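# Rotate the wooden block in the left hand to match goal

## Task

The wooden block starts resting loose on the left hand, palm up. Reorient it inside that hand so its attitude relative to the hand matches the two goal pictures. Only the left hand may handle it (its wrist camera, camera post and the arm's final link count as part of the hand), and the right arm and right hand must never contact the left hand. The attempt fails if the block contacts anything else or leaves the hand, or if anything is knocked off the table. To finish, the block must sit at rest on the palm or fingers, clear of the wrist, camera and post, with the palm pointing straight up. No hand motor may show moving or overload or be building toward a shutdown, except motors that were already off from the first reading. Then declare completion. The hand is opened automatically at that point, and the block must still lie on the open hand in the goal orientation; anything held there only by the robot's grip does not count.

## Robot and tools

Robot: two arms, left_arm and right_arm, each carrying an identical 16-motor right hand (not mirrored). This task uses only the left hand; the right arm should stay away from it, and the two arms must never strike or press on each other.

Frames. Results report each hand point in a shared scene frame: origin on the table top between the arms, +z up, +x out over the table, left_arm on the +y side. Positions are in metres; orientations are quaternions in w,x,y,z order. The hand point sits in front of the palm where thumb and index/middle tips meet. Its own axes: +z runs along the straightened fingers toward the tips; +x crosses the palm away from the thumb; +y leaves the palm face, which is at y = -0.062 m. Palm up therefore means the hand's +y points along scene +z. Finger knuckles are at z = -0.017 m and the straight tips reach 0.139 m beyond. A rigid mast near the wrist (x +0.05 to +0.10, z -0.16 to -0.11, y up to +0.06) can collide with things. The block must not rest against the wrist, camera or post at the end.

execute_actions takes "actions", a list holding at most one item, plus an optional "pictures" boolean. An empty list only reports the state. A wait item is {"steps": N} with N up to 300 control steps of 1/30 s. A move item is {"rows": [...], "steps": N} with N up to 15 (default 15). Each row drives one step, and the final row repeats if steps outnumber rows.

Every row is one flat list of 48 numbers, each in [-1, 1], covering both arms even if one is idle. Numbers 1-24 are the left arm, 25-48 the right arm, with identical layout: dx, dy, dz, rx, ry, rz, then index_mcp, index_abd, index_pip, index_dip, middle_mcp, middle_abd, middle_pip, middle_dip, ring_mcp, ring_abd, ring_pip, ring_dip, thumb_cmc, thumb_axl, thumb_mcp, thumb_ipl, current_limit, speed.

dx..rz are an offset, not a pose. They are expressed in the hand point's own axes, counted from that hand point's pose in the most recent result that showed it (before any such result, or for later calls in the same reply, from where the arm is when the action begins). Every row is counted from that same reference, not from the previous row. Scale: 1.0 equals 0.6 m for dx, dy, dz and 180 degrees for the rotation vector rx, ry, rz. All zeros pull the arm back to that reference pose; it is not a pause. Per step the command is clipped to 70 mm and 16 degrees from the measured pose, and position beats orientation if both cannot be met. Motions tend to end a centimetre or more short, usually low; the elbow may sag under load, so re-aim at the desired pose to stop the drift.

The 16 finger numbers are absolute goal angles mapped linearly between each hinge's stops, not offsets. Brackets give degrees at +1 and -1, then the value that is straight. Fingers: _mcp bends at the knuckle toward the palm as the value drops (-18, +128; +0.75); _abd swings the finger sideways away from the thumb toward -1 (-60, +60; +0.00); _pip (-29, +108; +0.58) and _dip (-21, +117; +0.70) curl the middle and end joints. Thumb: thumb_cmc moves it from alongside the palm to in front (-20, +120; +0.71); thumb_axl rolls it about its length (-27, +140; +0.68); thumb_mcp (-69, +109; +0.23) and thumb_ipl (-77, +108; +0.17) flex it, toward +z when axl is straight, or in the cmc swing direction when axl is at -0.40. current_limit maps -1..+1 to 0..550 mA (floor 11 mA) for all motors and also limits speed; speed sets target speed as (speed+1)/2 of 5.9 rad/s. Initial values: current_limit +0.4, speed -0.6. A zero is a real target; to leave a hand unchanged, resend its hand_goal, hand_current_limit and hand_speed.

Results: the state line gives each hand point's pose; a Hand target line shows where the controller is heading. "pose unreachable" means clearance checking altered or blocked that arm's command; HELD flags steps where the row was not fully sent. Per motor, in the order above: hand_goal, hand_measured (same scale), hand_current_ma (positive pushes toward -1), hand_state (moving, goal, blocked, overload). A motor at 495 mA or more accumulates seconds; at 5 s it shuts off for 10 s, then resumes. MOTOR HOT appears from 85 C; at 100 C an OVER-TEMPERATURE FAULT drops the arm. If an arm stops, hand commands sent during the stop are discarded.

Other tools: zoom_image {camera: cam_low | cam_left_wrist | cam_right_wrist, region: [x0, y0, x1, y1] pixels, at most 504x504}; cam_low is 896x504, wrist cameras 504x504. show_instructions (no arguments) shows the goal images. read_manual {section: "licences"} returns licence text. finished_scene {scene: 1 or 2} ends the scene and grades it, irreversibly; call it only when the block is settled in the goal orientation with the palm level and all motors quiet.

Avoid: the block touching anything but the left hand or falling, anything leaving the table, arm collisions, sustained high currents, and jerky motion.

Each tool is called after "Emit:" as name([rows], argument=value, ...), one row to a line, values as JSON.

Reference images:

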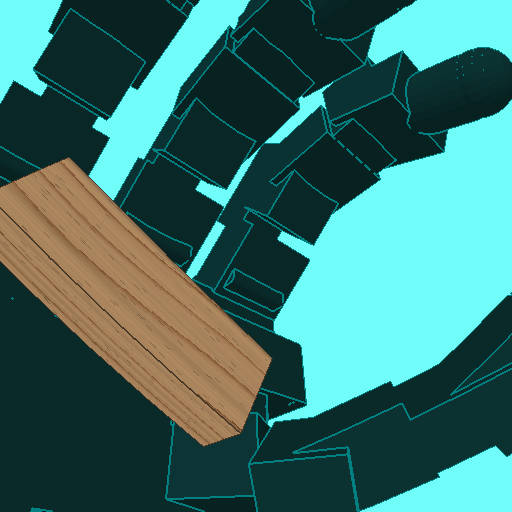

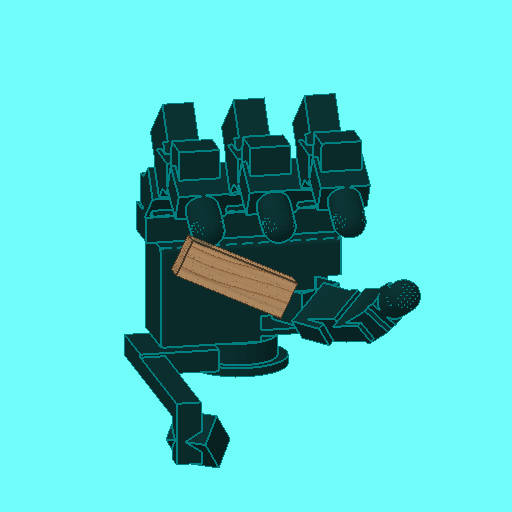

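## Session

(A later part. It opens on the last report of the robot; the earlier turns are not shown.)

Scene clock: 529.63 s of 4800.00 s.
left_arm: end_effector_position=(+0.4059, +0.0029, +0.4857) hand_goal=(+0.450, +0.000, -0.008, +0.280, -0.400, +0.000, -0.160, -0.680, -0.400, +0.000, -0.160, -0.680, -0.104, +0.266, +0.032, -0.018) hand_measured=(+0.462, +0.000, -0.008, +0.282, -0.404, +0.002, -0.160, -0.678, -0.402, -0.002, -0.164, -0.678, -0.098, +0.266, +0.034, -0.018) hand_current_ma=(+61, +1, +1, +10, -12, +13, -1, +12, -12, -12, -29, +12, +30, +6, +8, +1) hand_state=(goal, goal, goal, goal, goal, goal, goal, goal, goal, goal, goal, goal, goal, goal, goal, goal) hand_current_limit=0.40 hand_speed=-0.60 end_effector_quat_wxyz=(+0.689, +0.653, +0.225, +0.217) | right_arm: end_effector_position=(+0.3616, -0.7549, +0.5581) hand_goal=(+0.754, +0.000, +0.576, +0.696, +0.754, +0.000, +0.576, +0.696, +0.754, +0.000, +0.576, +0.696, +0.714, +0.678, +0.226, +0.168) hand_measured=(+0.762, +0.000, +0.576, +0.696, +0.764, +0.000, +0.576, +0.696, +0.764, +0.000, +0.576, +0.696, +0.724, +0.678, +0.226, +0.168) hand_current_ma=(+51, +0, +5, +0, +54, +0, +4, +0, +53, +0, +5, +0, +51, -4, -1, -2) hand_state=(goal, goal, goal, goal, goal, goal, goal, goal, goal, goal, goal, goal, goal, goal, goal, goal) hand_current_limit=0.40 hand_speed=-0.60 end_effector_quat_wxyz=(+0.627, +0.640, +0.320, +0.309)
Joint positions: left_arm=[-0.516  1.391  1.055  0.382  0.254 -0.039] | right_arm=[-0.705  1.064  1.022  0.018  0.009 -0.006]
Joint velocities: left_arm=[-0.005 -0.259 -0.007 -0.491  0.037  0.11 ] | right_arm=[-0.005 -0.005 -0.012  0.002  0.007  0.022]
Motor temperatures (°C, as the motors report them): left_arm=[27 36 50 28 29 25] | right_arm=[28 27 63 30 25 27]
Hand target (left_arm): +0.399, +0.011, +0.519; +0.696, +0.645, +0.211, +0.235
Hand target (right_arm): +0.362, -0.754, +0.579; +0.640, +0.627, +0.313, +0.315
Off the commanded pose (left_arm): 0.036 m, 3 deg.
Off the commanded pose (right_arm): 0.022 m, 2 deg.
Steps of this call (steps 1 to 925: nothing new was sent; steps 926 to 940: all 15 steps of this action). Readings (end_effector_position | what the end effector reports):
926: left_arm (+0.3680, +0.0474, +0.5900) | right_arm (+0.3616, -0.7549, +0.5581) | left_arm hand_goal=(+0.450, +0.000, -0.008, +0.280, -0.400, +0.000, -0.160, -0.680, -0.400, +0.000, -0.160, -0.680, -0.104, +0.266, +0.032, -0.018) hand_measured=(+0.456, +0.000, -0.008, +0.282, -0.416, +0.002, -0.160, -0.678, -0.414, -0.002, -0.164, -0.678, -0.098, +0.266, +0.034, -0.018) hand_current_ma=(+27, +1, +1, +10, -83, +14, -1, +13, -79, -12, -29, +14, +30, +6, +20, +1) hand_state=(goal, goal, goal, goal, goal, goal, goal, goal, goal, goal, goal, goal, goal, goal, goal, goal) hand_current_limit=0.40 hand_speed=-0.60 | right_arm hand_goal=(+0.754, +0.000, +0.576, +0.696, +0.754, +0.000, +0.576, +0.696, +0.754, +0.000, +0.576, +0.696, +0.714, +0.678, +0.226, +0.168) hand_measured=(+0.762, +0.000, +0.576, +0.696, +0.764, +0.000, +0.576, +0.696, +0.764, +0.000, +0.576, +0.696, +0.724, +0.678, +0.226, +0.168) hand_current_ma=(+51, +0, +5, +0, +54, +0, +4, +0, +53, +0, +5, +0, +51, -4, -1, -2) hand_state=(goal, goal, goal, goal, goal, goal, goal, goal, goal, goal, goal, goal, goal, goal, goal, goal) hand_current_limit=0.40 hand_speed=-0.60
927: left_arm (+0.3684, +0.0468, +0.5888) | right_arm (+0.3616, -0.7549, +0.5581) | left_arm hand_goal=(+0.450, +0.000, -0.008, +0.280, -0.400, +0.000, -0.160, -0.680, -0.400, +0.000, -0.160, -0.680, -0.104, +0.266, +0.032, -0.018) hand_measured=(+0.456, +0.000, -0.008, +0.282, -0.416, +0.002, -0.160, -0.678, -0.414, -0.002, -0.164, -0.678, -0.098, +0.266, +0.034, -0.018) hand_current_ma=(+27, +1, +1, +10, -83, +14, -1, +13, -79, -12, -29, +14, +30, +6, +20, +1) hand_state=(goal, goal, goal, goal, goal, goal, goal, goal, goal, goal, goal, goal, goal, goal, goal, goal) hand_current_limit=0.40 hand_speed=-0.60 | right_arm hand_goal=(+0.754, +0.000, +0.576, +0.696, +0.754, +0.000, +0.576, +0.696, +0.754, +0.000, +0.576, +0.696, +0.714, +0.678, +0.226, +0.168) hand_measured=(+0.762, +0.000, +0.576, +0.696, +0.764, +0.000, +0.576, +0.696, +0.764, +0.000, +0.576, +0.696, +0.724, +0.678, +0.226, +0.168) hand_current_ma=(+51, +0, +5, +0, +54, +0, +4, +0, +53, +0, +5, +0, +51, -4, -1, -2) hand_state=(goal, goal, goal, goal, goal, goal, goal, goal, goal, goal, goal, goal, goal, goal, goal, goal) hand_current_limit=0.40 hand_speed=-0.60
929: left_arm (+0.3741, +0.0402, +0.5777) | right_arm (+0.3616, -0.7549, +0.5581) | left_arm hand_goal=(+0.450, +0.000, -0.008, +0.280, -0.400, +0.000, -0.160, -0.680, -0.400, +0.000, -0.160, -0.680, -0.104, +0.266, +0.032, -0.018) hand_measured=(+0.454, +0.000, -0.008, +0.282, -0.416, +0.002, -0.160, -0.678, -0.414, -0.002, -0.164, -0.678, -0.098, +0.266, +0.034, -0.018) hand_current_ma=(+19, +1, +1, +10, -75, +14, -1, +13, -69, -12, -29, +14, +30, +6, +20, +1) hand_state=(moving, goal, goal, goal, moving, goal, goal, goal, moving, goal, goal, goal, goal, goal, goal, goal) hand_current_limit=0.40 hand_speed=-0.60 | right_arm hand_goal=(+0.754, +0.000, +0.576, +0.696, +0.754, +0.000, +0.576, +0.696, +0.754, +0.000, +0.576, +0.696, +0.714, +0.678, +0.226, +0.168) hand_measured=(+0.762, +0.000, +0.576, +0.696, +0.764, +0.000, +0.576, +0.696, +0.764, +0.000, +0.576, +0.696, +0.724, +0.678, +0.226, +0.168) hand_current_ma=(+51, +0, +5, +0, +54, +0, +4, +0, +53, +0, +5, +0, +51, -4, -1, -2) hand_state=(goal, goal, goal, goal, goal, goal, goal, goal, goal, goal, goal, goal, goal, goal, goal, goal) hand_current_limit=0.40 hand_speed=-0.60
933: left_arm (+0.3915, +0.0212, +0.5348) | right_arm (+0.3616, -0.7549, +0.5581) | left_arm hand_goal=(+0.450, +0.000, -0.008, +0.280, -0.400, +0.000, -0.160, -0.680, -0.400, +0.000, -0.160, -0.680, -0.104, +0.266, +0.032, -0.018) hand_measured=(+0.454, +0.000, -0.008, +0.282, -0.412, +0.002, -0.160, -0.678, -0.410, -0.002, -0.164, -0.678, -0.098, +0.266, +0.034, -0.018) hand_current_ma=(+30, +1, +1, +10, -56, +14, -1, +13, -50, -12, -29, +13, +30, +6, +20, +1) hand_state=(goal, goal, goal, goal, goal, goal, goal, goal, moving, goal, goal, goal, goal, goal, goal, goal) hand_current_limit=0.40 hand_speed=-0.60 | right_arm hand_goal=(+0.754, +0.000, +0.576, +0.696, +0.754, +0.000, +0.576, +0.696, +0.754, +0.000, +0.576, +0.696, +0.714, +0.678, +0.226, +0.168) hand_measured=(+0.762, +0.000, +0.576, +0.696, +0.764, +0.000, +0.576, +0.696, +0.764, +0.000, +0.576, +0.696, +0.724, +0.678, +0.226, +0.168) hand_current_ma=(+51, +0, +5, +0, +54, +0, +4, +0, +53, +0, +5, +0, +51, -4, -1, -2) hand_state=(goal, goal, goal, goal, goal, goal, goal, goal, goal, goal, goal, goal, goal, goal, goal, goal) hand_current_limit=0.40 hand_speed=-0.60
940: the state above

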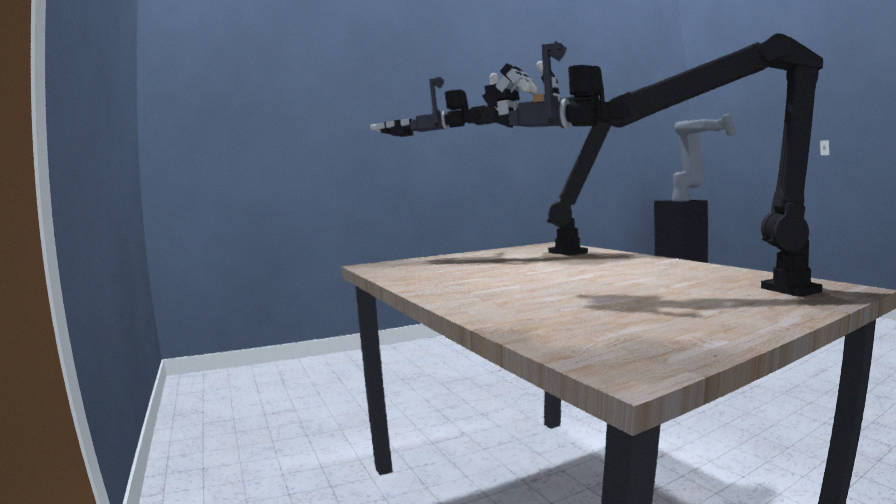

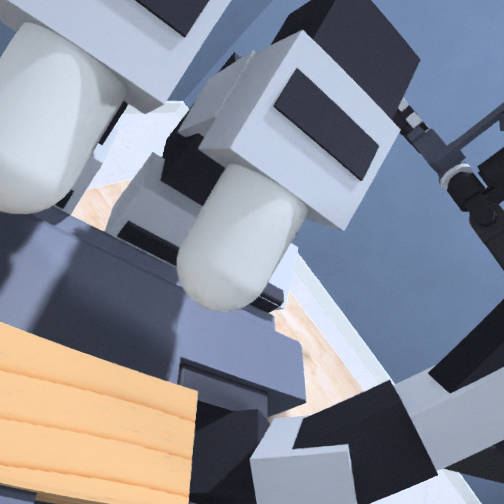

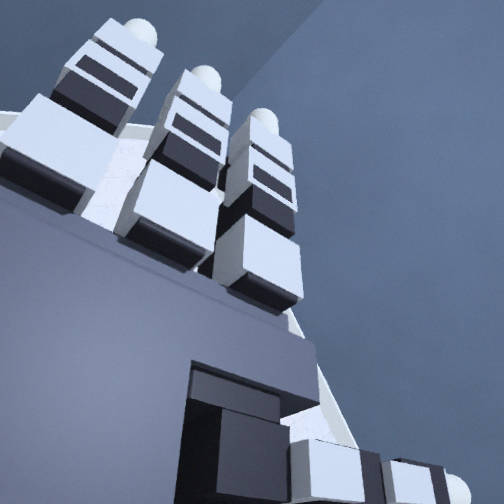

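Emit:
execute_actions([
  {"rows": [
[0,0.05,0,-0.013,0,0.008, 0.45,0,-0.008,0.28, -0.123,0,-0.956,-0.087, 0.137,0,-0.956,-0.42, -0.104,0.266,0.032,-0.018, 0.4,-0.6, 0,0.036,0,-0.013,0,0, 0.754,0,0.576,0.696, 0.754,0,0.576,0.696, 0.754,0,0.576,0.696, 0.714,0.678,0.226,0.168, 0.4,-0.6]
], "steps": 15},
], pictures=false)

Emit:
execute_actions([
  {"steps": 20},
])

Scene clock: 586.97 s of 4800.00 s.
left_arm: end_effector_position=(+0.4011, +0.0047, +0.4908) hand_goal=(+0.450, +0.000, -0.008, +0.280, -0.122, +0.000, -0.956, -0.086, +0.138, +0.000, -0.956, -0.420, -0.104, +0.266, +0.032, -0.018) hand_measured=(+0.462, +0.000, -0.008, +0.282, -0.122, +0.002, -0.564, -0.320, -0.022, -0.002, -0.534, -0.424, -0.098, +0.266, +0.034, -0.018) hand_current_ma=(+61, +1, +1, +10, -1, +13, +42, -54, -35, -12, +39, -19, +30, +6, +10, +1) hand_state=(goal, goal, goal, goal, goal, goal, moving, moving, moving, goal, moving, goal, goal, goal, goal, goal) hand_current_limit=0.40 hand_speed=-0.60 end_effector_quat_wxyz=(+0.686, +0.657, +0.220, +0.222) | right_arm: end_effector_position=(+0.3616, -0.7549, +0.5581) hand_goal=(+0.754, +0.000, +0.576, +0.696, +0.754, +0.000, +0.576, +0.696, +0.754, +0.000, +0.576, +0.696, +0.714, +0.678, +0.226, +0.168) hand_measured=(+0.762, +0.000, +0.576, +0.696, +0.764, +0.000, +0.576, +0.696, +0.764, +0.000, +0.576, +0.696, +0.724, +0.678, +0.226, +0.168) hand_current_ma=(+51, +0, +5, +0, +54, +0, +4, +0, +53, +0, +5, +0, +51, -4, -1, -2) hand_state=(goal, goal, goal, goal, goal, goal, goal, goal, goal, goal, goal, goal, goal, goal, goal, goal) hand_current_limit=0.40 hand_speed=-0.60 end_effector_quat_wxyz=(+0.627, +0.640, +0.320, +0.309)
Joint positions: left_arm=[-0.516  1.372  1.055  0.356  0.254 -0.021] | right_arm=[-0.705  1.064  1.022  0.018  0.009 -0.006]
Joint velocities: left_arm=[-0.005 -0.015 -0.017 -0.017  0.051 -0.066] | right_arm=[-0.015  0.005  0.007  0.007  0.037  0.022]
Motor temperatures (°C, as the motors report them): left_arm=[27 36 55 28 29 25] | right_arm=[28 27 65 30 25 27]
Hand target (left_arm): +0.405, +0.006, +0.515; +0.700, +0.642, +0.213, +0.230
Hand target (right_arm): +0.362, -0.754, +0.579; +0.640, +0.627, +0.313, +0.315
Off the commanded pose (left_arm): 0.025 m, 3 deg.
Off the commanded pose (right_arm): 0.022 m, 2 deg.
Steps of this call (steps 1 to 1705: nothing new was sent; steps 1706 to 1720: all 15 steps of this action). Readings (end_effector_position | what the end effector reports):
1706: left_arm (+0.3990, +0.0065, +0.4953) | right_arm (+0.3616, -0.7549, +0.5581) | left_arm hand_goal=(+0.450, +0.000, -0.008, +0.280, -0.122, +0.000, -0.956, -0.086, +0.138, +0.000, -0.956, -0.420, -0.104, +0.266, +0.032, -0.018) hand_measured=(+0.462, +0.000, -0.008, +0.282, -0.402, +0.002, -0.160, -0.678, -0.402, -0.002, -0.164, -0.678, -0.098, +0.266, +0.034, -0.018) hand_current_ma=(+61, +1, +1, +10, -15, +13, -1, +12, -14, -12, -29, +12, +30, +6, +10, +1) hand_state=(goal, goal, goal, goal, moving, goal, moving, moving, moving, goal, moving, moving, goal, goal, goal, goal) hand_current_limit=0.40 hand_speed=-0.60 | right_arm hand_goal=(+0.754, +0.000, +0.576, +0.696, +0.754, +0.000, +0.576, +0.696, +0.754, +0.000, +0.576, +0.696, +0.714, +0.678, +0.226, +0.168) hand_measured=(+0.762, +0.000, +0.576, +0.696, +0.764, +0.000, +0.576, +0.696, +0.764, +0.000, +0.576, +0.696, +0.724, +0.678, +0.226, +0.168) hand_current_ma=(+51, +0, +5, +0, +54, +0, +4, +0, +53, +0, +5, +0, +51, -4, -1, -2) hand_state=(goal, goal, goal, goal, goal, goal, goal, goal, goal, goal, goal, goal, goal, goal, goal, goal) hand_current_limit=0.40 hand_speed=-0.60
1707: left_arm (+0.3991, +0.0064, +0.4950) | right_arm (+0.3616, -0.7549, +0.5581) | left_arm hand_goal=(+0.450, +0.000, -0.008, +0.280, -0.122, +0.000, -0.956, -0.086, +0.138, +0.000, -0.956, -0.420, -0.104, +0.266, +0.032, -0.018) hand_measured=(+0.462, +0.000, -0.008, +0.282, -0.402, +0.002, -0.160, -0.678, -0.402, -0.002, -0.166, -0.678, -0.098, +0.266, +0.034, -0.018) hand_current_ma=(+61, +1, +1, +10, -78, +13, +57, -61, -79, -12, +45, -61, +30, +6, +10, +1) hand_state=(goal, goal, goal, goal, moving, goal, moving, moving, moving, goal, moving, moving, goal, goal, goal, goal) hand_current_limit=0.40 hand_speed=-0.60 | right_arm hand_goal=(+0.754, +0.000, +0.576, +0.696, +0.754, +0.000, +0.576, +0.696, +0.754, +0.000, +0.576, +0.696, +0.714, +0.678, +0.226, +0.168) hand_measured=(+0.762, +0.000, +0.576, +0.696, +0.764, +0.000, +0.576, +0.696, +0.764, +0.000, +0.576, +0.696, +0.724, +0.678, +0.226, +0.168) hand_current_ma=(+51, +0, +5, +0, +54, +0, +4, +0, +53, +0, +5, +0, +51, -4, -1, -2) hand_state=(goal, goal, goal, goal, goal, goal, goal, goal, goal, goal, goal, goal, goal, goal, goal, goal) hand_current_limit=0.40 hand_speed=-0.60
1709: left_arm (+0.3995, +0.0061, +0.4942) | right_arm (+0.3616, -0.7549, +0.5581) | left_arm hand_goal=(+0.450, +0.000, -0.008, +0.280, -0.122, +0.000, -0.956, -0.086, +0.138, +0.000, -0.956, -0.420, -0.104, +0.266, +0.032, -0.018) hand_measured=(+0.462, +0.000, -0.008, +0.282, -0.362, +0.002, -0.206, -0.636, -0.360, -0.002, -0.208, -0.636, -0.098, +0.266, +0.034, -0.018) hand_current_ma=(+61, +1, +1, +10, -64, +13, +47, -47, -55, -12, +34, -47, +30, +6, +10, +1) hand_state=(goal, goal, goal, goal, moving, goal, moving, moving, moving, goal, moving, moving, goal, goal, goal, goal) hand_current_limit=0.40 hand_speed=-0.60 | right_arm hand_goal=(+0.754, +0.000, +0.576, +0.696, +0.754, +0.000, +0.576, +0.696, +0.754, +0.000, +0.576, +0.696, +0.714, +0.678, +0.226, +0.168) hand_measured=(+0.762, +0.000, +0.576, +0.696, +0.764, +0.000, +0.576, +0.696, +0.764, +0.000, +0.576, +0.696, +0.724, +0.678, +0.226, +0.168) hand_current_ma=(+51, +0, +5, +0, +54, +0, +4, +0, +53, +0, +5, +0, +51, -4, -1, -2) hand_state=(goal, goal, goal, goal, goal, goal, goal, goal, goal, goal, goal, goal, goal, goal, goal, goal) hand_current_limit=0.40 hand_speed=-0.60
1713: left_arm (+0.4007, +0.0051, +0.4917) | right_arm (+0.3616, -0.7549, +0.5581) | left_arm hand_goal=(+0.450, +0.000, -0.008, +0.280, -0.122, +0.000, -0.956, -0.086, +0.138, +0.000, -0.956, -0.420, -0.104, +0.266, +0.032, -0.018) hand_measured=(+0.462, +0.000, -0.008, +0.282, -0.240, +0.002, -0.334, -0.522, -0.240, -0.002, -0.324, -0.522, -0.098, +0.266, +0.034, -0.018) hand_current_ma=(+61, +1, +1, +10, -50, +13, +43, -51, -47, -12, +36, -51, +30, +6, +10, +1) hand_state=(goal, goal, goal, goal, moving, goal, moving, moving, moving, goal, moving, moving, goal, goal, goal, goal) hand_current_limit=0.40 hand_speed=-0.60 | right_arm hand_goal=(+0.754, +0.000, +0.576, +0.696, +0.754, +0.000, +0.576, +0.696, +0.754, +0.000, +0.576, +0.696, +0.714, +0.678, +0.226, +0.168) hand_measured=(+0.762, +0.000, +0.576, +0.696, +0.764, +0.000, +0.576, +0.696, +0.764, +0.000, +0.576, +0.696, +0.724, +0.678, +0.226, +0.168) hand_current_ma=(+51, +0, +5, +0, +54, +0, +4, +0, +53, +0, +5, +0, +51, -4, -1, -2) hand_state=(goal, goal, goal, goal, goal, goal, goal, goal, goal, goal, goal, goal, goal, goal, goal, goal) hand_current_limit=0.40 hand_speed=-0.60
1720: the state above

Scene clock: 587.63 s of 4800.00 s.
left_arm: end_effector_position=(+0.4011, +0.0047, +0.4908) hand_goal=(+0.450, +0.000, -0.008, +0.280, -0.122, +0.000, -0.956, -0.086, +0.138, +0.000, -0.956, -0.420, -0.104, +0.266, +0.032, -0.018) hand_measured=(+0.462, +0.000, -0.008, +0.282, -0.122, +0.002, -0.956, -0.090, +0.140, -0.002, -0.956, -0.424, -0.098, +0.266, +0.034, -0.018) hand_current_ma=(+61, +1, +1, +10, +0, +13, -1, -19, +13, -12, +1, -18, +30, +6, +10, +1) hand_state=(goal, goal, goal, goal, goal, goal, goal, goal, goal, goal, goal, goal, goal, goal, goal, goal) hand_current_limit=0.40 hand_speed=-0.60 end_effector_quat_wxyz=(+0.686, +0.657, +0.220, +0.222) | right_arm: end_effector_position=(+0.3616, -0.7549, +0.5581) hand_goal=(+0.754, +0.000, +0.576, +0.696, +0.754, +0.000, +0.576, +0.696, +0.754, +0.000, +0.576, +0.696, +0.714, +0.678, +0.226, +0.168) hand_measured=(+0.762, +0.000, +0.576, +0.696, +0.764, +0.000, +0.576, +0.696, +0.764, +0.000, +0.576, +0.696, +0.724, +0.678, +0.226, +0.168) hand_current_ma=(+51, +0, +5, +0, +54, +0, +4, +0, +53, +0, +5, +0, +51, -4, -1, -2) hand_state=(goal, goal, goal, goal, goal, goal, goal, goal, goal, goal, goal, goal, goal, goal, goal, goal) hand_current_limit=0.40 hand_speed=-0.60 end_effector_quat_wxyz=(+0.627, +0.640, +0.320, +0.309)
Joint positions: left_arm=[-0.516  1.372  1.055  0.356  0.254 -0.021] | right_arm=[-0.705  1.064  1.022  0.018  0.009 -0.006]
Joint velocities: left_arm=[-0.005 -0.005  0.002 -0.017  0.066  0.081] | right_arm=[-0.005 -0.005 -0.012 -0.002  0.022 -0.007]
Motor temperatures (°C, as the motors report them): left_arm=[27 36 55 28 29 25] | right_arm=[28 27 65 30 25 27]
Hand target (left_arm): +0.405, +0.006, +0.515; +0.700, +0.642, +0.213, +0.230
Hand target (right_arm): +0.362, -0.754, +0.579; +0.640, +0.627, +0.313, +0.315
Off the commanded pose (left_arm): 0.025 m, 3 deg.
Off the commanded pose (right_arm): 0.022 m, 2 deg.
Steps of this call (steps 1 to 20: nothing new was sent). Readings (end_effector_position | what the end effector reports):
1: left_arm (+0.4011, +0.0047, +0.4908) | right_arm (+0.3616, -0.7549, +0.5581) | left_arm hand_goal=(+0.450, +0.000, -0.008, +0.280, -0.122, +0.000, -0.956, -0.086, +0.138, +0.000, -0.956, -0.420, -0.104, +0.266, +0.032, -0.018) hand_measured=(+0.462, +0.000, -0.008, +0.282, -0.122, +0.002, -0.598, -0.290, +0.008, -0.002, -0.564, -0.424, -0.098, +0.266, +0.034, -0.018) hand_current_ma=(+61, +1, +1, +10, +0, +13, +42, -54, -34, -12, +38, -20, +30, +6, +10, +1) hand_state=(goal, goal, goal, goal, goal, goal, moving, moving, moving, goal, moving, goal, goal, goal, goal, goal) hand_current_limit=0.40 hand_speed=-0.60 | right_arm hand_goal=(+0.754, +0.000, +0.576, +0.696, +0.754, +0.000, +0.576, +0.696, +0.754, +0.000, +0.576, +0.696, +0.714, +0.678, +0.226, +0.168) hand_measured=(+0.762, +0.000, +0.576, +0.696, +0.764, +0.000, +0.576, +0.696, +0.764, +0.000, +0.576, +0.696, +0.724, +0.678, +0.226, +0.168) hand_current_ma=(+51, +0, +5, +0, +54, +0, +4, +0, +53, +0, +5, +0, +51, -4, -1, -2) hand_state=(goal, goal, goal, goal, goal, goal, goal, goal, goal, goal, goal, goal, goal, goal, goal, goal) hand_current_limit=0.40 hand_speed=-0.60
2: left_arm (+0.4012, +0.0048, +0.4908) | right_arm (+0.3616, -0.7549, +0.5581) | left_arm hand_goal=(+0.450, +0.000, -0.008, +0.280, -0.122, +0.000, -0.956, -0.086, +0.138, +0.000, -0.956, -0.420, -0.104, +0.266, +0.032, -0.018) hand_measured=(+0.462, +0.000, -0.008, +0.282, -0.122, +0.002, -0.630, -0.262, +0.040, -0.002, -0.592, -0.424, -0.098, +0.266, +0.034, -0.018) hand_current_ma=(+61, +1, +1, +10, +0, +13, +41, -54, -32, -12, +38, -20, +30, +6, +10, +1) hand_state=(goal, goal, goal, goal, goal, goal, moving, moving, moving, goal, moving, goal, goal, goal, goal, goal) hand_current_limit=0.40 hand_speed=-0.60 | right_arm hand_goal=(+0.754, +0.000, +0.576, +0.696, +0.754, +0.000, +0.576, +0.696, +0.754, +0.000, +0.576, +0.696, +0.714, +0.678, +0.226, +0.168) hand_measured=(+0.762, +0.000, +0.576, +0.696, +0.764, +0.000, +0.576, +0.696, +0.764, +0.000, +0.576, +0.696, +0.724, +0.678, +0.226, +0.168) hand_current_ma=(+51, +0, +5, +0, +54, +0, +4, +0, +53, +0, +5, +0, +51, -4, -1, -2) hand_state=(goal, goal, goal, goal, goal, goal, goal, goal, goal, goal, goal, goal, goal, goal, goal, goal) hand_current_limit=0.40 hand_speed=-0.60
4: left_arm (+0.4011, +0.0047, +0.4908) | right_arm (+0.3616, -0.7549, +0.5581) | left_arm hand_goal=(+0.450, +0.000, -0.008, +0.280, -0.122, +0.000, -0.956, -0.086, +0.138, +0.000, -0.956, -0.420, -0.104, +0.266, +0.032, -0.018) hand_measured=(+0.462, +0.000, -0.008, +0.282, -0.122, +0.002, -0.696, -0.204, +0.102, -0.002, -0.652, -0.424, -0.098, +0.266, +0.034, -0.018) hand_current_ma=(+61, +1, +1, +10, +0, +13, +41, -54, -2, -12, +39, -20, +30, +6, +10, +1) hand_state=(goal, goal, goal, goal, goal, goal, moving, moving, moving, goal, moving, goal, goal, goal, goal, goal) hand_current_limit=0.40 hand_speed=-0.60 | right_arm hand_goal=(+0.754, +0.000, +0.576, +0.696, +0.754, +0.000, +0.576, +0.696, +0.754, +0.000, +0.576, +0.696, +0.714, +0.678, +0.226, +0.168) hand_measured=(+0.762, +0.000, +0.576, +0.696, +0.764, +0.000, +0.576, +0.696, +0.764, +0.000, +0.576, +0.696, +0.724, +0.678, +0.226, +0.168) hand_current_ma=(+51, +0, +5, +0, +54, +0, +4, +0, +53, +0, +5, +0, +51, -4, -1, -2) hand_state=(goal, goal, goal, goal, goal, goal, goal, goal, goal, goal, goal, goal, goal, goal, goal, goal) hand_current_limit=0.40 hand_speed=-0.60
8: left_arm (+0.4012, +0.0048, +0.4908) | right_arm (+0.3616, -0.7549, +0.5581) | left_arm hand_goal=(+0.450, +0.000, -0.008, +0.280, -0.122, +0.000, -0.956, -0.086, +0.138, +0.000, -0.956, -0.420, -0.104, +0.266, +0.032, -0.018) hand_measured=(+0.462, +0.000, -0.008, +0.282, -0.122, +0.002, -0.828, -0.100, +0.140, -0.002, -0.772, -0.424, -0.098, +0.266, +0.034, -0.018) hand_current_ma=(+61, +1, +1, +10, +0, +13, +40, -6, +13, -12, +38, -19, +30, +6, +10, +1) hand_state=(goal, goal, goal, goal, goal, goal, moving, moving, moving, goal, moving, goal, goal, goal, goal, goal) hand_current_limit=0.40 hand_speed=-0.60 | right_arm hand_goal=(+0.754, +0.000, +0.576, +0.696, +0.754, +0.000, +0.576, +0.696, +0.754, +0.000, +0.576, +0.696, +0.714, +0.678, +0.226, +0.168) hand_measured=(+0.762, +0.000, +0.576, +0.696, +0.764, +0.000, +0.576, +0.696, +0.764, +0.000, +0.576, +0.696, +0.724, +0.678, +0.226, +0.168) hand_current_ma=(+51, +0, +5, +0, +54, +0, +4, +0, +53, +0, +5, +0, +51, -4, -1, -2) hand_state=(goal, goal, goal, goal, goal, goal, goal, goal, goal, goal, goal, goal, goal, goal, goal, goal) hand_current_limit=0.40 hand_speed=-0.60
20: the state above

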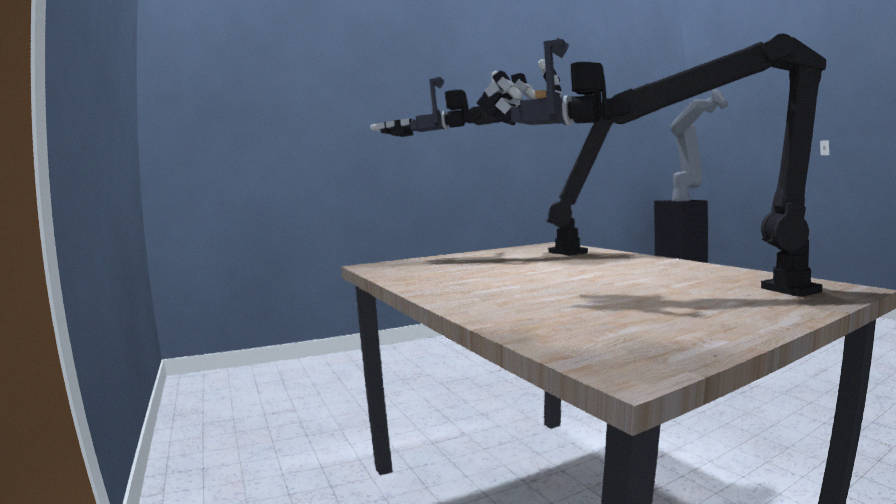

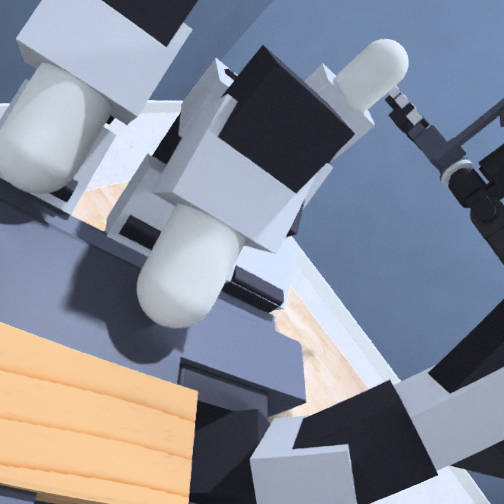

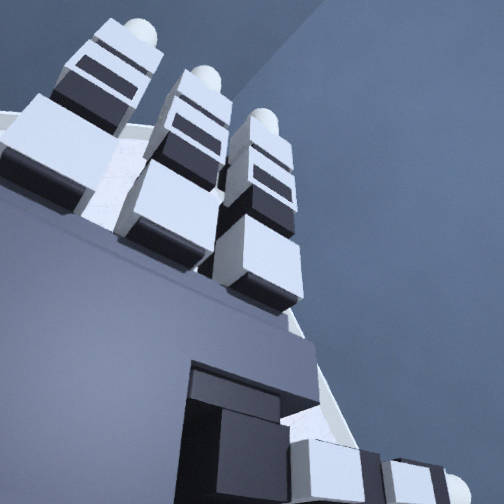

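Emit:
execute_actions([
  {"rows": [
[0,0.04,0,0.02,0,0.01, 0.45,0,-0.008,0.28, -0.123,0,-0.956,-0.087, 0.137,0,-0.956,-0.42, -0.104,0.266,0.032,-0.018, 0.4,-0.6, 0,0.036,0,-0.013,0,0, 0.754,0,0.576,0.696, 0.754,0,0.576,0.696, 0.754,0,0.576,0.696, 0.714,0.678,0.226,0.168, 0.4,-0.6],
[0,0.04,0,0.02,0,0.01, 0.45,0,-0.008,0.28, -0.123,0,-0.956,-0.087, 0.137,0,-0.956,-0.42, -0.104,0.266,0.032,-0.018, 0.4,-0.6, 0,0.036,0,-0.013,0,0, 0.754,0,0.576,0.696, 0.754,0,0.576,0.696, 0.754,0,0.576,0.696, 0.714,0.678,0.226,0.168, 0.4,-0.6],
[0,0.04,0,0.045,0,0.02, 0.45,0,-0.008,0.28, -0.123,0,-0.956,-0.087, 0.137,0,-0.956,-0.42, -0.104,0.266,0.032,-0.018, 0.4,-0.6, 0,0.036,0,-0.013,0,0, 0.754,0,0.576,0.696, 0.754,0,0.576,0.696, 0.754,0,0.576,0.696, 0.714,0.678,0.226,0.168, 0.4,-0.6],
[0,0.04,0,0.045,0,0.02, 0.45,0,-0.008,0.28, -0.123,0,-0.956,-0.087, 0.137,0,-0.956,-0.42, -0.104,0.266,0.032,-0.018, 0.4,-0.6, 0,0.036,0,-0.013,0,0, 0.754,0,0.576,0.696, 0.754,0,0.576,0.696, 0.754,0,0.576,0.696, 0.714,0.678,0.226,0.168, 0.4,-0.6],
[0,0.04,0,0.07,0,0.03, 0.45,0,-0.008,0.28, -0.123,0,-0.956,-0.087, 0.137,0,-0.956,-0.42, -0.104,0.266,0.032,-0.018, 0.4,-0.6, 0,0.036,0,-0.013,0,0, 0.754,0,0.576,0.696, 0.754,0,0.576,0.696, 0.754,0,0.576,0.696, 0.714,0.678,0.226,0.168, 0.4,-0.6],
[0,0.04,0,0.07,0,0.03, 0.45,0,-0.008,0.28, -0.123,0,-0.956,-0.087, 0.137,0,-0.956,-0.42, -0.104,0.266,0.032,-0.018, 0.4,-0.6, 0,0.036,0,-0.013,0,0, 0.754,0,0.576,0.696, 0.754,0,0.576,0.696, 0.754,0,0.576,0.696, 0.714,0.678,0.226,0.168, 0.4,-0.6],
[0,0.04,0,0.095,0,0.03, 0.45,0,-0.008,0.28, -0.123,0,-0.956,-0.087, 0.137,0,-0.956,-0.42, -0.104,0.266,0.032,-0.018, 0.4,-0.6, 0,0.036,0,-0.013,0,0, 0.754,0,0.576,0.696, 0.754,0,0.576,0.696, 0.754,0,0.576,0.696, 0.714,0.678,0.226,0.168, 0.4,-0.6],
[0,0.04,0,0.095,0,0.03, 0.45,0,-0.008,0.28, -0.123,0,-0.956,-0.087, 0.137,0,-0.956,-0.42, -0.104,0.266,0.032,-0.018, 0.4,-0.6, 0,0.036,0,-0.013,0,0, 0.754,0,0.576,0.696, 0.754,0,0.576,0.696, 0.754,0,0.576,0.696, 0.714,0.678,0.226,0.168, 0.4,-0.6],
[0,0.04,0,0.12,0,0.03, 0.45,0,-0.008,0.28, -0.123,0,-0.956,-0.087, 0.137,0,-0.956,-0.42, -0.104,0.266,0.032,-0.018, 0.4,-0.6, 0,0.036,0,-0.013,0,0, 0.754,0,0.576,0.696, 0.754,0,0.576,0.696, 0.754,0,0.576,0.696, 0.714,0.678,0.226,0.168, 0.4,-0.6]
], "steps": 15},
], pictures=false)

Emit:
execute_actions([
  {"steps": 30},
])

Scene clock: 621.20 s of 4800.00 s.
left_arm: end_effector_position=(+0.3978, +0.0039, +0.4740) hand_goal=(+0.450, +0.000, -0.008, +0.280, -0.122, +0.000, -0.956, -0.086, +0.138, +0.000, -0.956, -0.420, -0.104, +0.266, +0.032, -0.018) hand_measured=(+0.462, +0.000, -0.008, +0.282, -0.118, +0.002, -0.956, -0.088, +0.144, -0.002, -0.956, -0.422, -0.098, +0.266, +0.032, -0.018) hand_current_ma=(+66, +1, +2, +10, +18, +13, -3, -18, +31, -12, +0, -17, +29, +6, -1, +1) hand_state=(goal, goal, goal, goal, goal, goal, goal, goal, goal, goal, goal, goal, goal, goal, goal, goal) hand_current_limit=0.40 hand_speed=-0.60 end_effector_quat_wxyz=(+0.527, +0.794, +0.241, +0.184) | right_arm: end_effector_position=(+0.3616, -0.7549, +0.5581) hand_goal=(+0.754, +0.000, +0.576, +0.696, +0.754, +0.000, +0.576, +0.696, +0.754, +0.000, +0.576, +0.696, +0.714, +0.678, +0.226, +0.168) hand_measured=(+0.762, +0.000, +0.576, +0.696, +0.764, +0.000, +0.576, +0.696, +0.764, +0.000, +0.576, +0.696, +0.724, +0.678, +0.226, +0.168) hand_current_ma=(+51, +0, +5, +0, +54, +0, +4, +0, +53, +0, +5, +0, +51, -4, -1, -2) hand_state=(goal, goal, goal, goal, goal, goal, goal, goal, goal, goal, goal, goal, goal, goal, goal, goal) hand_current_limit=0.40 hand_speed=-0.60 end_effector_quat_wxyz=(+0.627, +0.640, +0.320, +0.309)
Joint positions: left_arm=[-0.497  1.282  1.223 -0.341  0.257  0.148] | right_arm=[-0.705  1.064  1.022  0.018  0.009 -0.006]
Joint velocities: left_arm=[-0.005 -0.063  0.222 -0.178 -0.066  0.183] | right_arm=[-0.005 -0.005  0.002 -0.012 -0.051  0.051]
Motor temperatures (°C, as the motors report them): left_arm=[27 36 58 28 29 25] | right_arm=[28 27 66 30 25 27]
Hand target (left_arm): +0.398, +0.008, +0.513; +0.540, +0.784, +0.225, +0.208
Hand target (right_arm): +0.362, -0.754, +0.579; +0.640, +0.627, +0.313, +0.315
Off the commanded pose (left_arm): 0.041 m, 4 deg.
Off the commanded pose (right_arm): 0.022 m, 2 deg.
Steps of this call (steps 1 to 992: nothing new was sent; steps 993 to 1007: all 15 steps of this action). Readings (end_effector_position | what the end effector reports):
993: left_arm (+0.4015, +0.0032, +0.4876) | right_arm (+0.3616, -0.7549, +0.5581) | left_arm hand_goal=(+0.450, +0.000, -0.008, +0.280, -0.122, +0.000, -0.956, -0.086, +0.138, +0.000, -0.956, -0.420, -0.104, +0.266, +0.032, -0.018) hand_measured=(+0.462, +0.000, -0.008, +0.282, -0.122, +0.002, -0.956, -0.090, +0.140, -0.002, -0.956, -0.424, -0.098, +0.266, +0.034, -0.018) hand_current_ma=(+61, +1, +1, +10, +0, +13, -1, -19, +13, -12, +1, -18, +30, +6, +10, +1) hand_state=(goal, goal, goal, goal, goal, goal, goal, goal, goal, goal, goal, goal, goal, goal, goal, goal) hand_current_limit=0.40 hand_speed=-0.60 | right_arm hand_goal=(+0.754, +0.000, +0.576, +0.696, +0.754, +0.000, +0.576, +0.696, +0.754, +0.000, +0.576, +0.696, +0.714, +0.678, +0.226, +0.168) hand_measured=(+0.762, +0.000, +0.576, +0.696, +0.764, +0.000, +0.576, +0.696, +0.764, +0.000, +0.576, +0.696, +0.724, +0.678, +0.226, +0.168) hand_current_ma=(+51, +0, +5, +0, +54, +0, +4, +0, +53, +0, +5, +0, +51, -4, -1, -2) hand_state=(goal, goal, goal, goal, goal, goal, goal, goal, goal, goal, goal, goal, goal, goal, goal, goal) hand_current_limit=0.40 hand_speed=-0.60
994: left_arm (+0.4021, +0.0020, +0.4822) | right_arm (+0.3616, -0.7549, +0.5581) | left_arm hand_goal=(+0.450, +0.000, -0.008, +0.280, -0.122, +0.000, -0.956, -0.086, +0.138, +0.000, -0.956, -0.420, -0.104, +0.266, +0.032, -0.018) hand_measured=(+0.460, +0.000, -0.008, +0.282, -0.122, +0.002, -0.956, -0.090, +0.140, -0.002, -0.956, -0.422, -0.098, +0.266, +0.034, -0.018) hand_current_ma=(+50, +1, +1, +10, -1, +13, -1, -18, +10, -12, +1, -17, +30, +6, +10, +1) hand_state=(moving, goal, goal, goal, goal, goal, goal, goal, goal, goal, goal, goal, goal, goal, goal, goal) hand_current_limit=0.40 hand_speed=-0.60 | right_arm hand_goal=(+0.754, +0.000, +0.576, +0.696, +0.754, +0.000, +0.576, +0.696, +0.754, +0.000, +0.576, +0.696, +0.714, +0.678, +0.226, +0.168) hand_measured=(+0.762, +0.000, +0.576, +0.696, +0.764, +0.000, +0.576, +0.696, +0.764, +0.000, +0.576, +0.696, +0.724, +0.678, +0.226, +0.168) hand_current_ma=(+51, +0, +5, +0, +54, +0, +4, +0, +53, +0, +5, +0, +51, -4, -1, -2) hand_state=(goal, goal, goal, goal, goal, goal, goal, goal, goal, goal, goal, goal, goal, goal, goal, goal) hand_current_limit=0.40 hand_speed=-0.60
996: left_arm (+0.4013, -0.0002, +0.4687) | right_arm (+0.3616, -0.7549, +0.5581) | left_arm hand_goal=(+0.450, +0.000, -0.008, +0.280, -0.122, +0.000, -0.956, -0.086, +0.138, +0.000, -0.956, -0.420, -0.104, +0.266, +0.032, -0.018) hand_measured=(+0.458, +0.000, -0.008, +0.282, -0.122, +0.002, -0.956, -0.088, +0.140, -0.002, -0.956, -0.422, -0.098, +0.266, +0.034, -0.018) hand_current_ma=(+51, +1, +1, +10, +5, +13, -1, -18, +18, -12, +1, -17, +29, +6, +8, +1) hand_state=(goal, goal, goal, goal, goal, goal, goal, goal, goal, goal, goal, goal, goal, goal, goal, goal) hand_current_limit=0.40 hand_speed=-0.60 | right_arm hand_goal=(+0.754, +0.000, +0.576, +0.696, +0.754, +0.000, +0.576, +0.696, +0.754, +0.000, +0.576, +0.696, +0.714, +0.678, +0.226, +0.168) hand_measured=(+0.762, +0.000, +0.576, +0.696, +0.764, +0.000, +0.576, +0.696, +0.764, +0.000, +0.576, +0.696, +0.724, +0.678, +0.226, +0.168) hand_current_ma=(+51, +0, +5, +0, +54, +0, +4, +0, +53, +0, +5, +0, +51, -4, -1, -2) hand_state=(goal, goal, goal, goal, goal, goal, goal, goal, goal, goal, goal, goal, goal, goal, goal, goal) hand_current_limit=0.40 hand_speed=-0.60
1000: left_arm (+0.4003, +0.0006, +0.4505) | right_arm (+0.3616, -0.7549, +0.5581) | left_arm hand_goal=(+0.450, +0.000, -0.008, +0.280, -0.122, +0.000, -0.956, -0.086, +0.138, +0.000, -0.956, -0.420, -0.104, +0.266, +0.032, -0.018) hand_measured=(+0.462, +0.000, -0.008, +0.282, -0.120, +0.002, -0.956, -0.088, +0.142, -0.002, -0.956, -0.422, -0.098, +0.266, +0.032, -0.018) hand_current_ma=(+64, +1, +1, +10, +14, +13, -3, -18, +28, -12, +0, -17, +29, +6, +2, +1) hand_state=(goal, goal, goal, goal, goal, goal, goal, goal, goal, goal, goal, goal, goal, goal, goal, goal) hand_current_limit=0.40 hand_speed=-0.60 | right_arm hand_goal=(+0.754, +0.000, +0.576, +0.696, +0.754, +0.000, +0.576, +0.696, +0.754, +0.000, +0.576, +0.696, +0.714, +0.678, +0.226, +0.168) hand_measured=(+0.762, +0.000, +0.576, +0.696, +0.764, +0.000, +0.576, +0.696, +0.764, +0.000, +0.576, +0.696, +0.724, +0.678, +0.226, +0.168) hand_current_ma=(+51, +0, +5, +0, +54, +0, +4, +0, +53, +0, +5, +0, +51, -4, -1, -2) hand_state=(goal, goal, goal, goal, goal, goal, goal, goal, goal, goal, goal, goal, goal, goal, goal, goal) hand_current_limit=0.40 hand_speed=-0.60
1007: the state above

Scene clock: 622.20 s of 4800.00 s.
left_arm: end_effector_position=(+0.3951, +0.0037, +0.4804) hand_goal=(+0.450, +0.000, -0.008, +0.280, -0.122, +0.000, -0.956, -0.086, +0.138, +0.000, -0.956, -0.420, -0.104, +0.266, +0.032, -0.018) hand_measured=(+0.462, +0.000, -0.008, +0.282, -0.118, +0.002, -0.956, -0.088, +0.144, -0.002, -0.956, -0.422, -0.098, +0.266, +0.032, -0.018) hand_current_ma=(+66, +1, +2, +10, +18, +13, -3, -18, +31, -12, +0, -17, +29, +6, -1, +1) hand_state=(goal, goal, goal, goal, goal, goal, goal, goal, goal, goal, goal, goal, goal, goal, goal, goal) hand_current_limit=0.40 hand_speed=-0.60 end_effector_quat_wxyz=(+0.526, +0.796, +0.232, +0.191) | right_arm: end_effector_position=(+0.3616, -0.7549, +0.5581) hand_goal=(+0.754, +0.000, +0.576, +0.696, +0.754, +0.000, +0.576, +0.696, +0.754, +0.000, +0.576, +0.696, +0.714, +0.678, +0.226, +0.168) hand_measured=(+0.762, +0.000, +0.576, +0.696, +0.764, +0.000, +0.576, +0.696, +0.764, +0.000, +0.576, +0.696, +0.724, +0.678, +0.226, +0.168) hand_current_ma=(+51, +0, +5, +0, +54, +0, +4, +0, +53, +0, +5, +0, +51, -4, -1, -2) hand_state=(goal, goal, goal, goal, goal, goal, goal, goal, goal, goal, goal, goal, goal, goal, goal, goal) hand_current_limit=0.40 hand_speed=-0.60 end_effector_quat_wxyz=(+0.627, +0.640, +0.320, +0.309)
Joint positions: left_arm=[-0.497  1.277  1.236 -0.357  0.257  0.171] | right_arm=[-0.705  1.064  1.022  0.018  0.009 -0.006]
Joint velocities: left_arm=[ 0.005  0.015 -0.012 -0.012 -0.066 -0.007] | right_arm=[-0.015 -0.005  0.017 -0.017 -0.037 -0.007]
Motor temperatures (°C, as the motors report them): left_arm=[27 36 58 28 29 25] | right_arm=[28 27 66 30 25 27]
Hand target (left_arm): +0.398, +0.008, +0.514; +0.540, +0.784, +0.225, +0.209
Hand target (right_arm): +0.362, -0.754, +0.579; +0.640, +0.627, +0.313, +0.315
Off the commanded pose (left_arm): 0.035 m, 3 deg.
Off the commanded pose (right_arm): 0.022 m, 2 deg.
Steps of this call (steps 1 to 30: nothing new was sent). Readings (end_effector_position | what the end effector reports):
1: left_arm (+0.3972, +0.0039, +0.4781) | right_arm (+0.3616, -0.7549, +0.5581) | left_arm hand_goal=(+0.450, +0.000, -0.008, +0.280, -0.122, +0.000, -0.956, -0.086, +0.138, +0.000, -0.956, -0.420, -0.104, +0.266, +0.032, -0.018) hand_measured=(+0.462, +0.000, -0.008, +0.282, -0.118, +0.002, -0.956, -0.088, +0.144, -0.002, -0.956, -0.422, -0.098, +0.266, +0.032, -0.018) hand_current_ma=(+66, +1, +2, +10, +18, +13, -3, -18, +31, -12, +0, -17, +29, +6, -1, +1) hand_state=(goal, goal, goal, goal, goal, goal, goal, goal, goal, goal, goal, goal, goal, goal, goal, goal) hand_current_limit=0.40 hand_speed=-0.60 | right_arm hand_goal=(+0.754, +0.000, +0.576, +0.696, +0.754, +0.000, +0.576, +0.696, +0.754, +0.000, +0.576, +0.696, +0.714, +0.678, +0.226, +0.168) hand_measured=(+0.762, +0.000, +0.576, +0.696, +0.764, +0.000, +0.576, +0.696, +0.764, +0.000, +0.576, +0.696, +0.724, +0.678, +0.226, +0.168) hand_current_ma=(+51, +0, +5, +0, +54, +0, +4, +0, +53, +0, +5, +0, +51, -4, -1, -2) hand_state=(goal, goal, goal, goal, goal, goal, goal, goal, goal, goal, goal, goal, goal, goal, goal, goal) hand_current_limit=0.40 hand_speed=-0.60
2: left_arm (+0.3967, +0.0040, +0.4808) | right_arm (+0.3616, -0.7549, +0.5581) | left_arm hand_goal=(+0.450, +0.000, -0.008, +0.280, -0.122, +0.000, -0.956, -0.086, +0.138, +0.000, -0.956, -0.420, -0.104, +0.266, +0.032, -0.018) hand_measured=(+0.462, +0.000, -0.008, +0.282, -0.118, +0.002, -0.956, -0.088, +0.144, -0.002, -0.956, -0.422, -0.098, +0.266, +0.032, -0.018) hand_current_ma=(+66, +1, +2, +10, +18, +13, -3, -18, +31, -12, +0, -17, +29, +6, -1, +1) hand_state=(goal, goal, goal, goal, goal, goal, goal, goal, goal, goal, goal, goal, goal, goal, goal, goal) hand_current_limit=0.40 hand_speed=-0.60 | right_arm hand_goal=(+0.754, +0.000, +0.576, +0.696, +0.754, +0.000, +0.576, +0.696, +0.754, +0.000, +0.576, +0.696, +0.714, +0.678, +0.226, +0.168) hand_measured=(+0.762, +0.000, +0.576, +0.696, +0.764, +0.000, +0.576, +0.696, +0.764, +0.000, +0.576, +0.696, +0.724, +0.678, +0.226, +0.168) hand_current_ma=(+51, +0, +5, +0, +54, +0, +4, +0, +53, +0, +5, +0, +51, -4, -1, -2) hand_state=(goal, goal, goal, goal, goal, goal, goal, goal, goal, goal, goal, goal, goal, goal, goal, goal) hand_current_limit=0.40 hand_speed=-0.60
4: left_arm (+0.3960, +0.0040, +0.4822) | right_arm (+0.3616, -0.7549, +0.5581) | left_arm hand_goal=(+0.450, +0.000, -0.008, +0.280, -0.122, +0.000, -0.956, -0.086, +0.138, +0.000, -0.956, -0.420, -0.104, +0.266, +0.032, -0.018) hand_measured=(+0.462, +0.000, -0.008, +0.282, -0.118, +0.002, -0.956, -0.088, +0.144, -0.002, -0.956, -0.422, -0.098, +0.266, +0.032, -0.018) hand_current_ma=(+66, +1, +2, +10, +18, +13, -3, -18, +31, -12, +0, -17, +29, +6, -1, +1) hand_state=(goal, goal, goal, goal, goal, goal, goal, goal, goal, goal, goal, goal, goal, goal, goal, goal) hand_current_limit=0.40 hand_speed=-0.60 | right_arm hand_goal=(+0.754, +0.000, +0.576, +0.696, +0.754, +0.000, +0.576, +0.696, +0.754, +0.000, +0.576, +0.696, +0.714, +0.678, +0.226, +0.168) hand_measured=(+0.762, +0.000, +0.576, +0.696, +0.764, +0.000, +0.576, +0.696, +0.764, +0.000, +0.576, +0.696, +0.724, +0.678, +0.226, +0.168) hand_current_ma=(+51, +0, +5, +0, +54, +0, +4, +0, +53, +0, +5, +0, +51, -4, -1, -2) hand_state=(goal, goal, goal, goal, goal, goal, goal, goal, goal, goal, goal, goal, goal, goal, goal, goal) hand_current_limit=0.40 hand_speed=-0.60
8: left_arm (+0.3954, +0.0039, +0.4805) | right_arm (+0.3616, -0.7549, +0.5581) | left_arm hand_goal=(+0.450, +0.000, -0.008, +0.280, -0.122, +0.000, -0.956, -0.086, +0.138, +0.000, -0.956, -0.420, -0.104, +0.266, +0.032, -0.018) hand_measured=(+0.462, +0.000, -0.008, +0.282, -0.118, +0.002, -0.956, -0.088, +0.144, -0.002, -0.956, -0.422, -0.098, +0.266, +0.032, -0.018) hand_current_ma=(+66, +1, +2, +10, +18, +13, -3, -18, +31, -12, +0, -17, +29, +6, -1, +1) hand_state=(goal, goal, goal, goal, goal, goal, goal, goal, goal, goal, goal, goal, goal, goal, goal, goal) hand_current_limit=0.40 hand_speed=-0.60 | right_arm hand_goal=(+0.754, +0.000, +0.576, +0.696, +0.754, +0.000, +0.576, +0.696, +0.754, +0.000, +0.576, +0.696, +0.714, +0.678, +0.226, +0.168) hand_measured=(+0.762, +0.000, +0.576, +0.696, +0.764, +0.000, +0.576, +0.696, +0.764, +0.000, +0.576, +0.696, +0.724, +0.678, +0.226, +0.168) hand_current_ma=(+51, +0, +5, +0, +54, +0, +4, +0, +53, +0, +5, +0, +51, -4, -1, -2) hand_state=(goal, goal, goal, goal, goal, goal, goal, goal, goal, goal, goal, goal, goal, goal, goal, goal) hand_current_limit=0.40 hand_speed=-0.60
30: the state above

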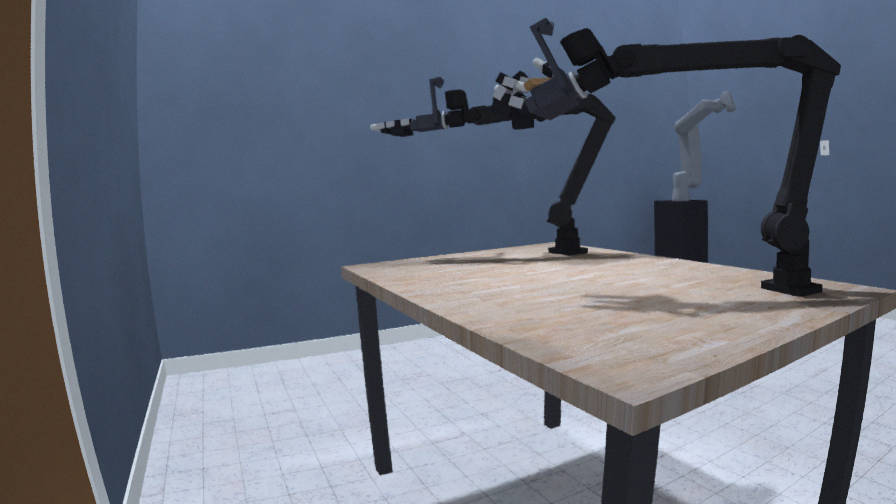

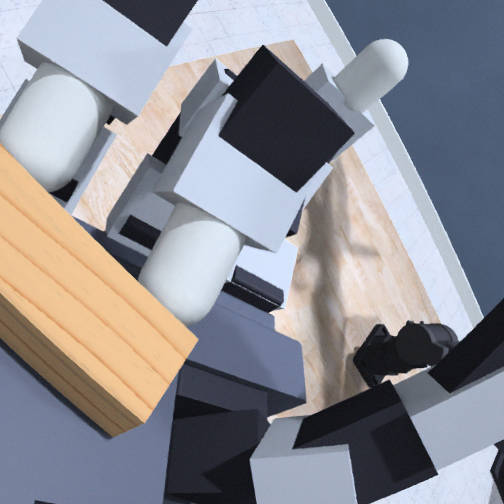

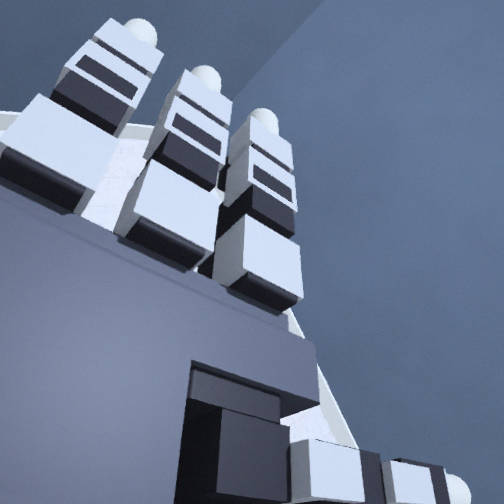

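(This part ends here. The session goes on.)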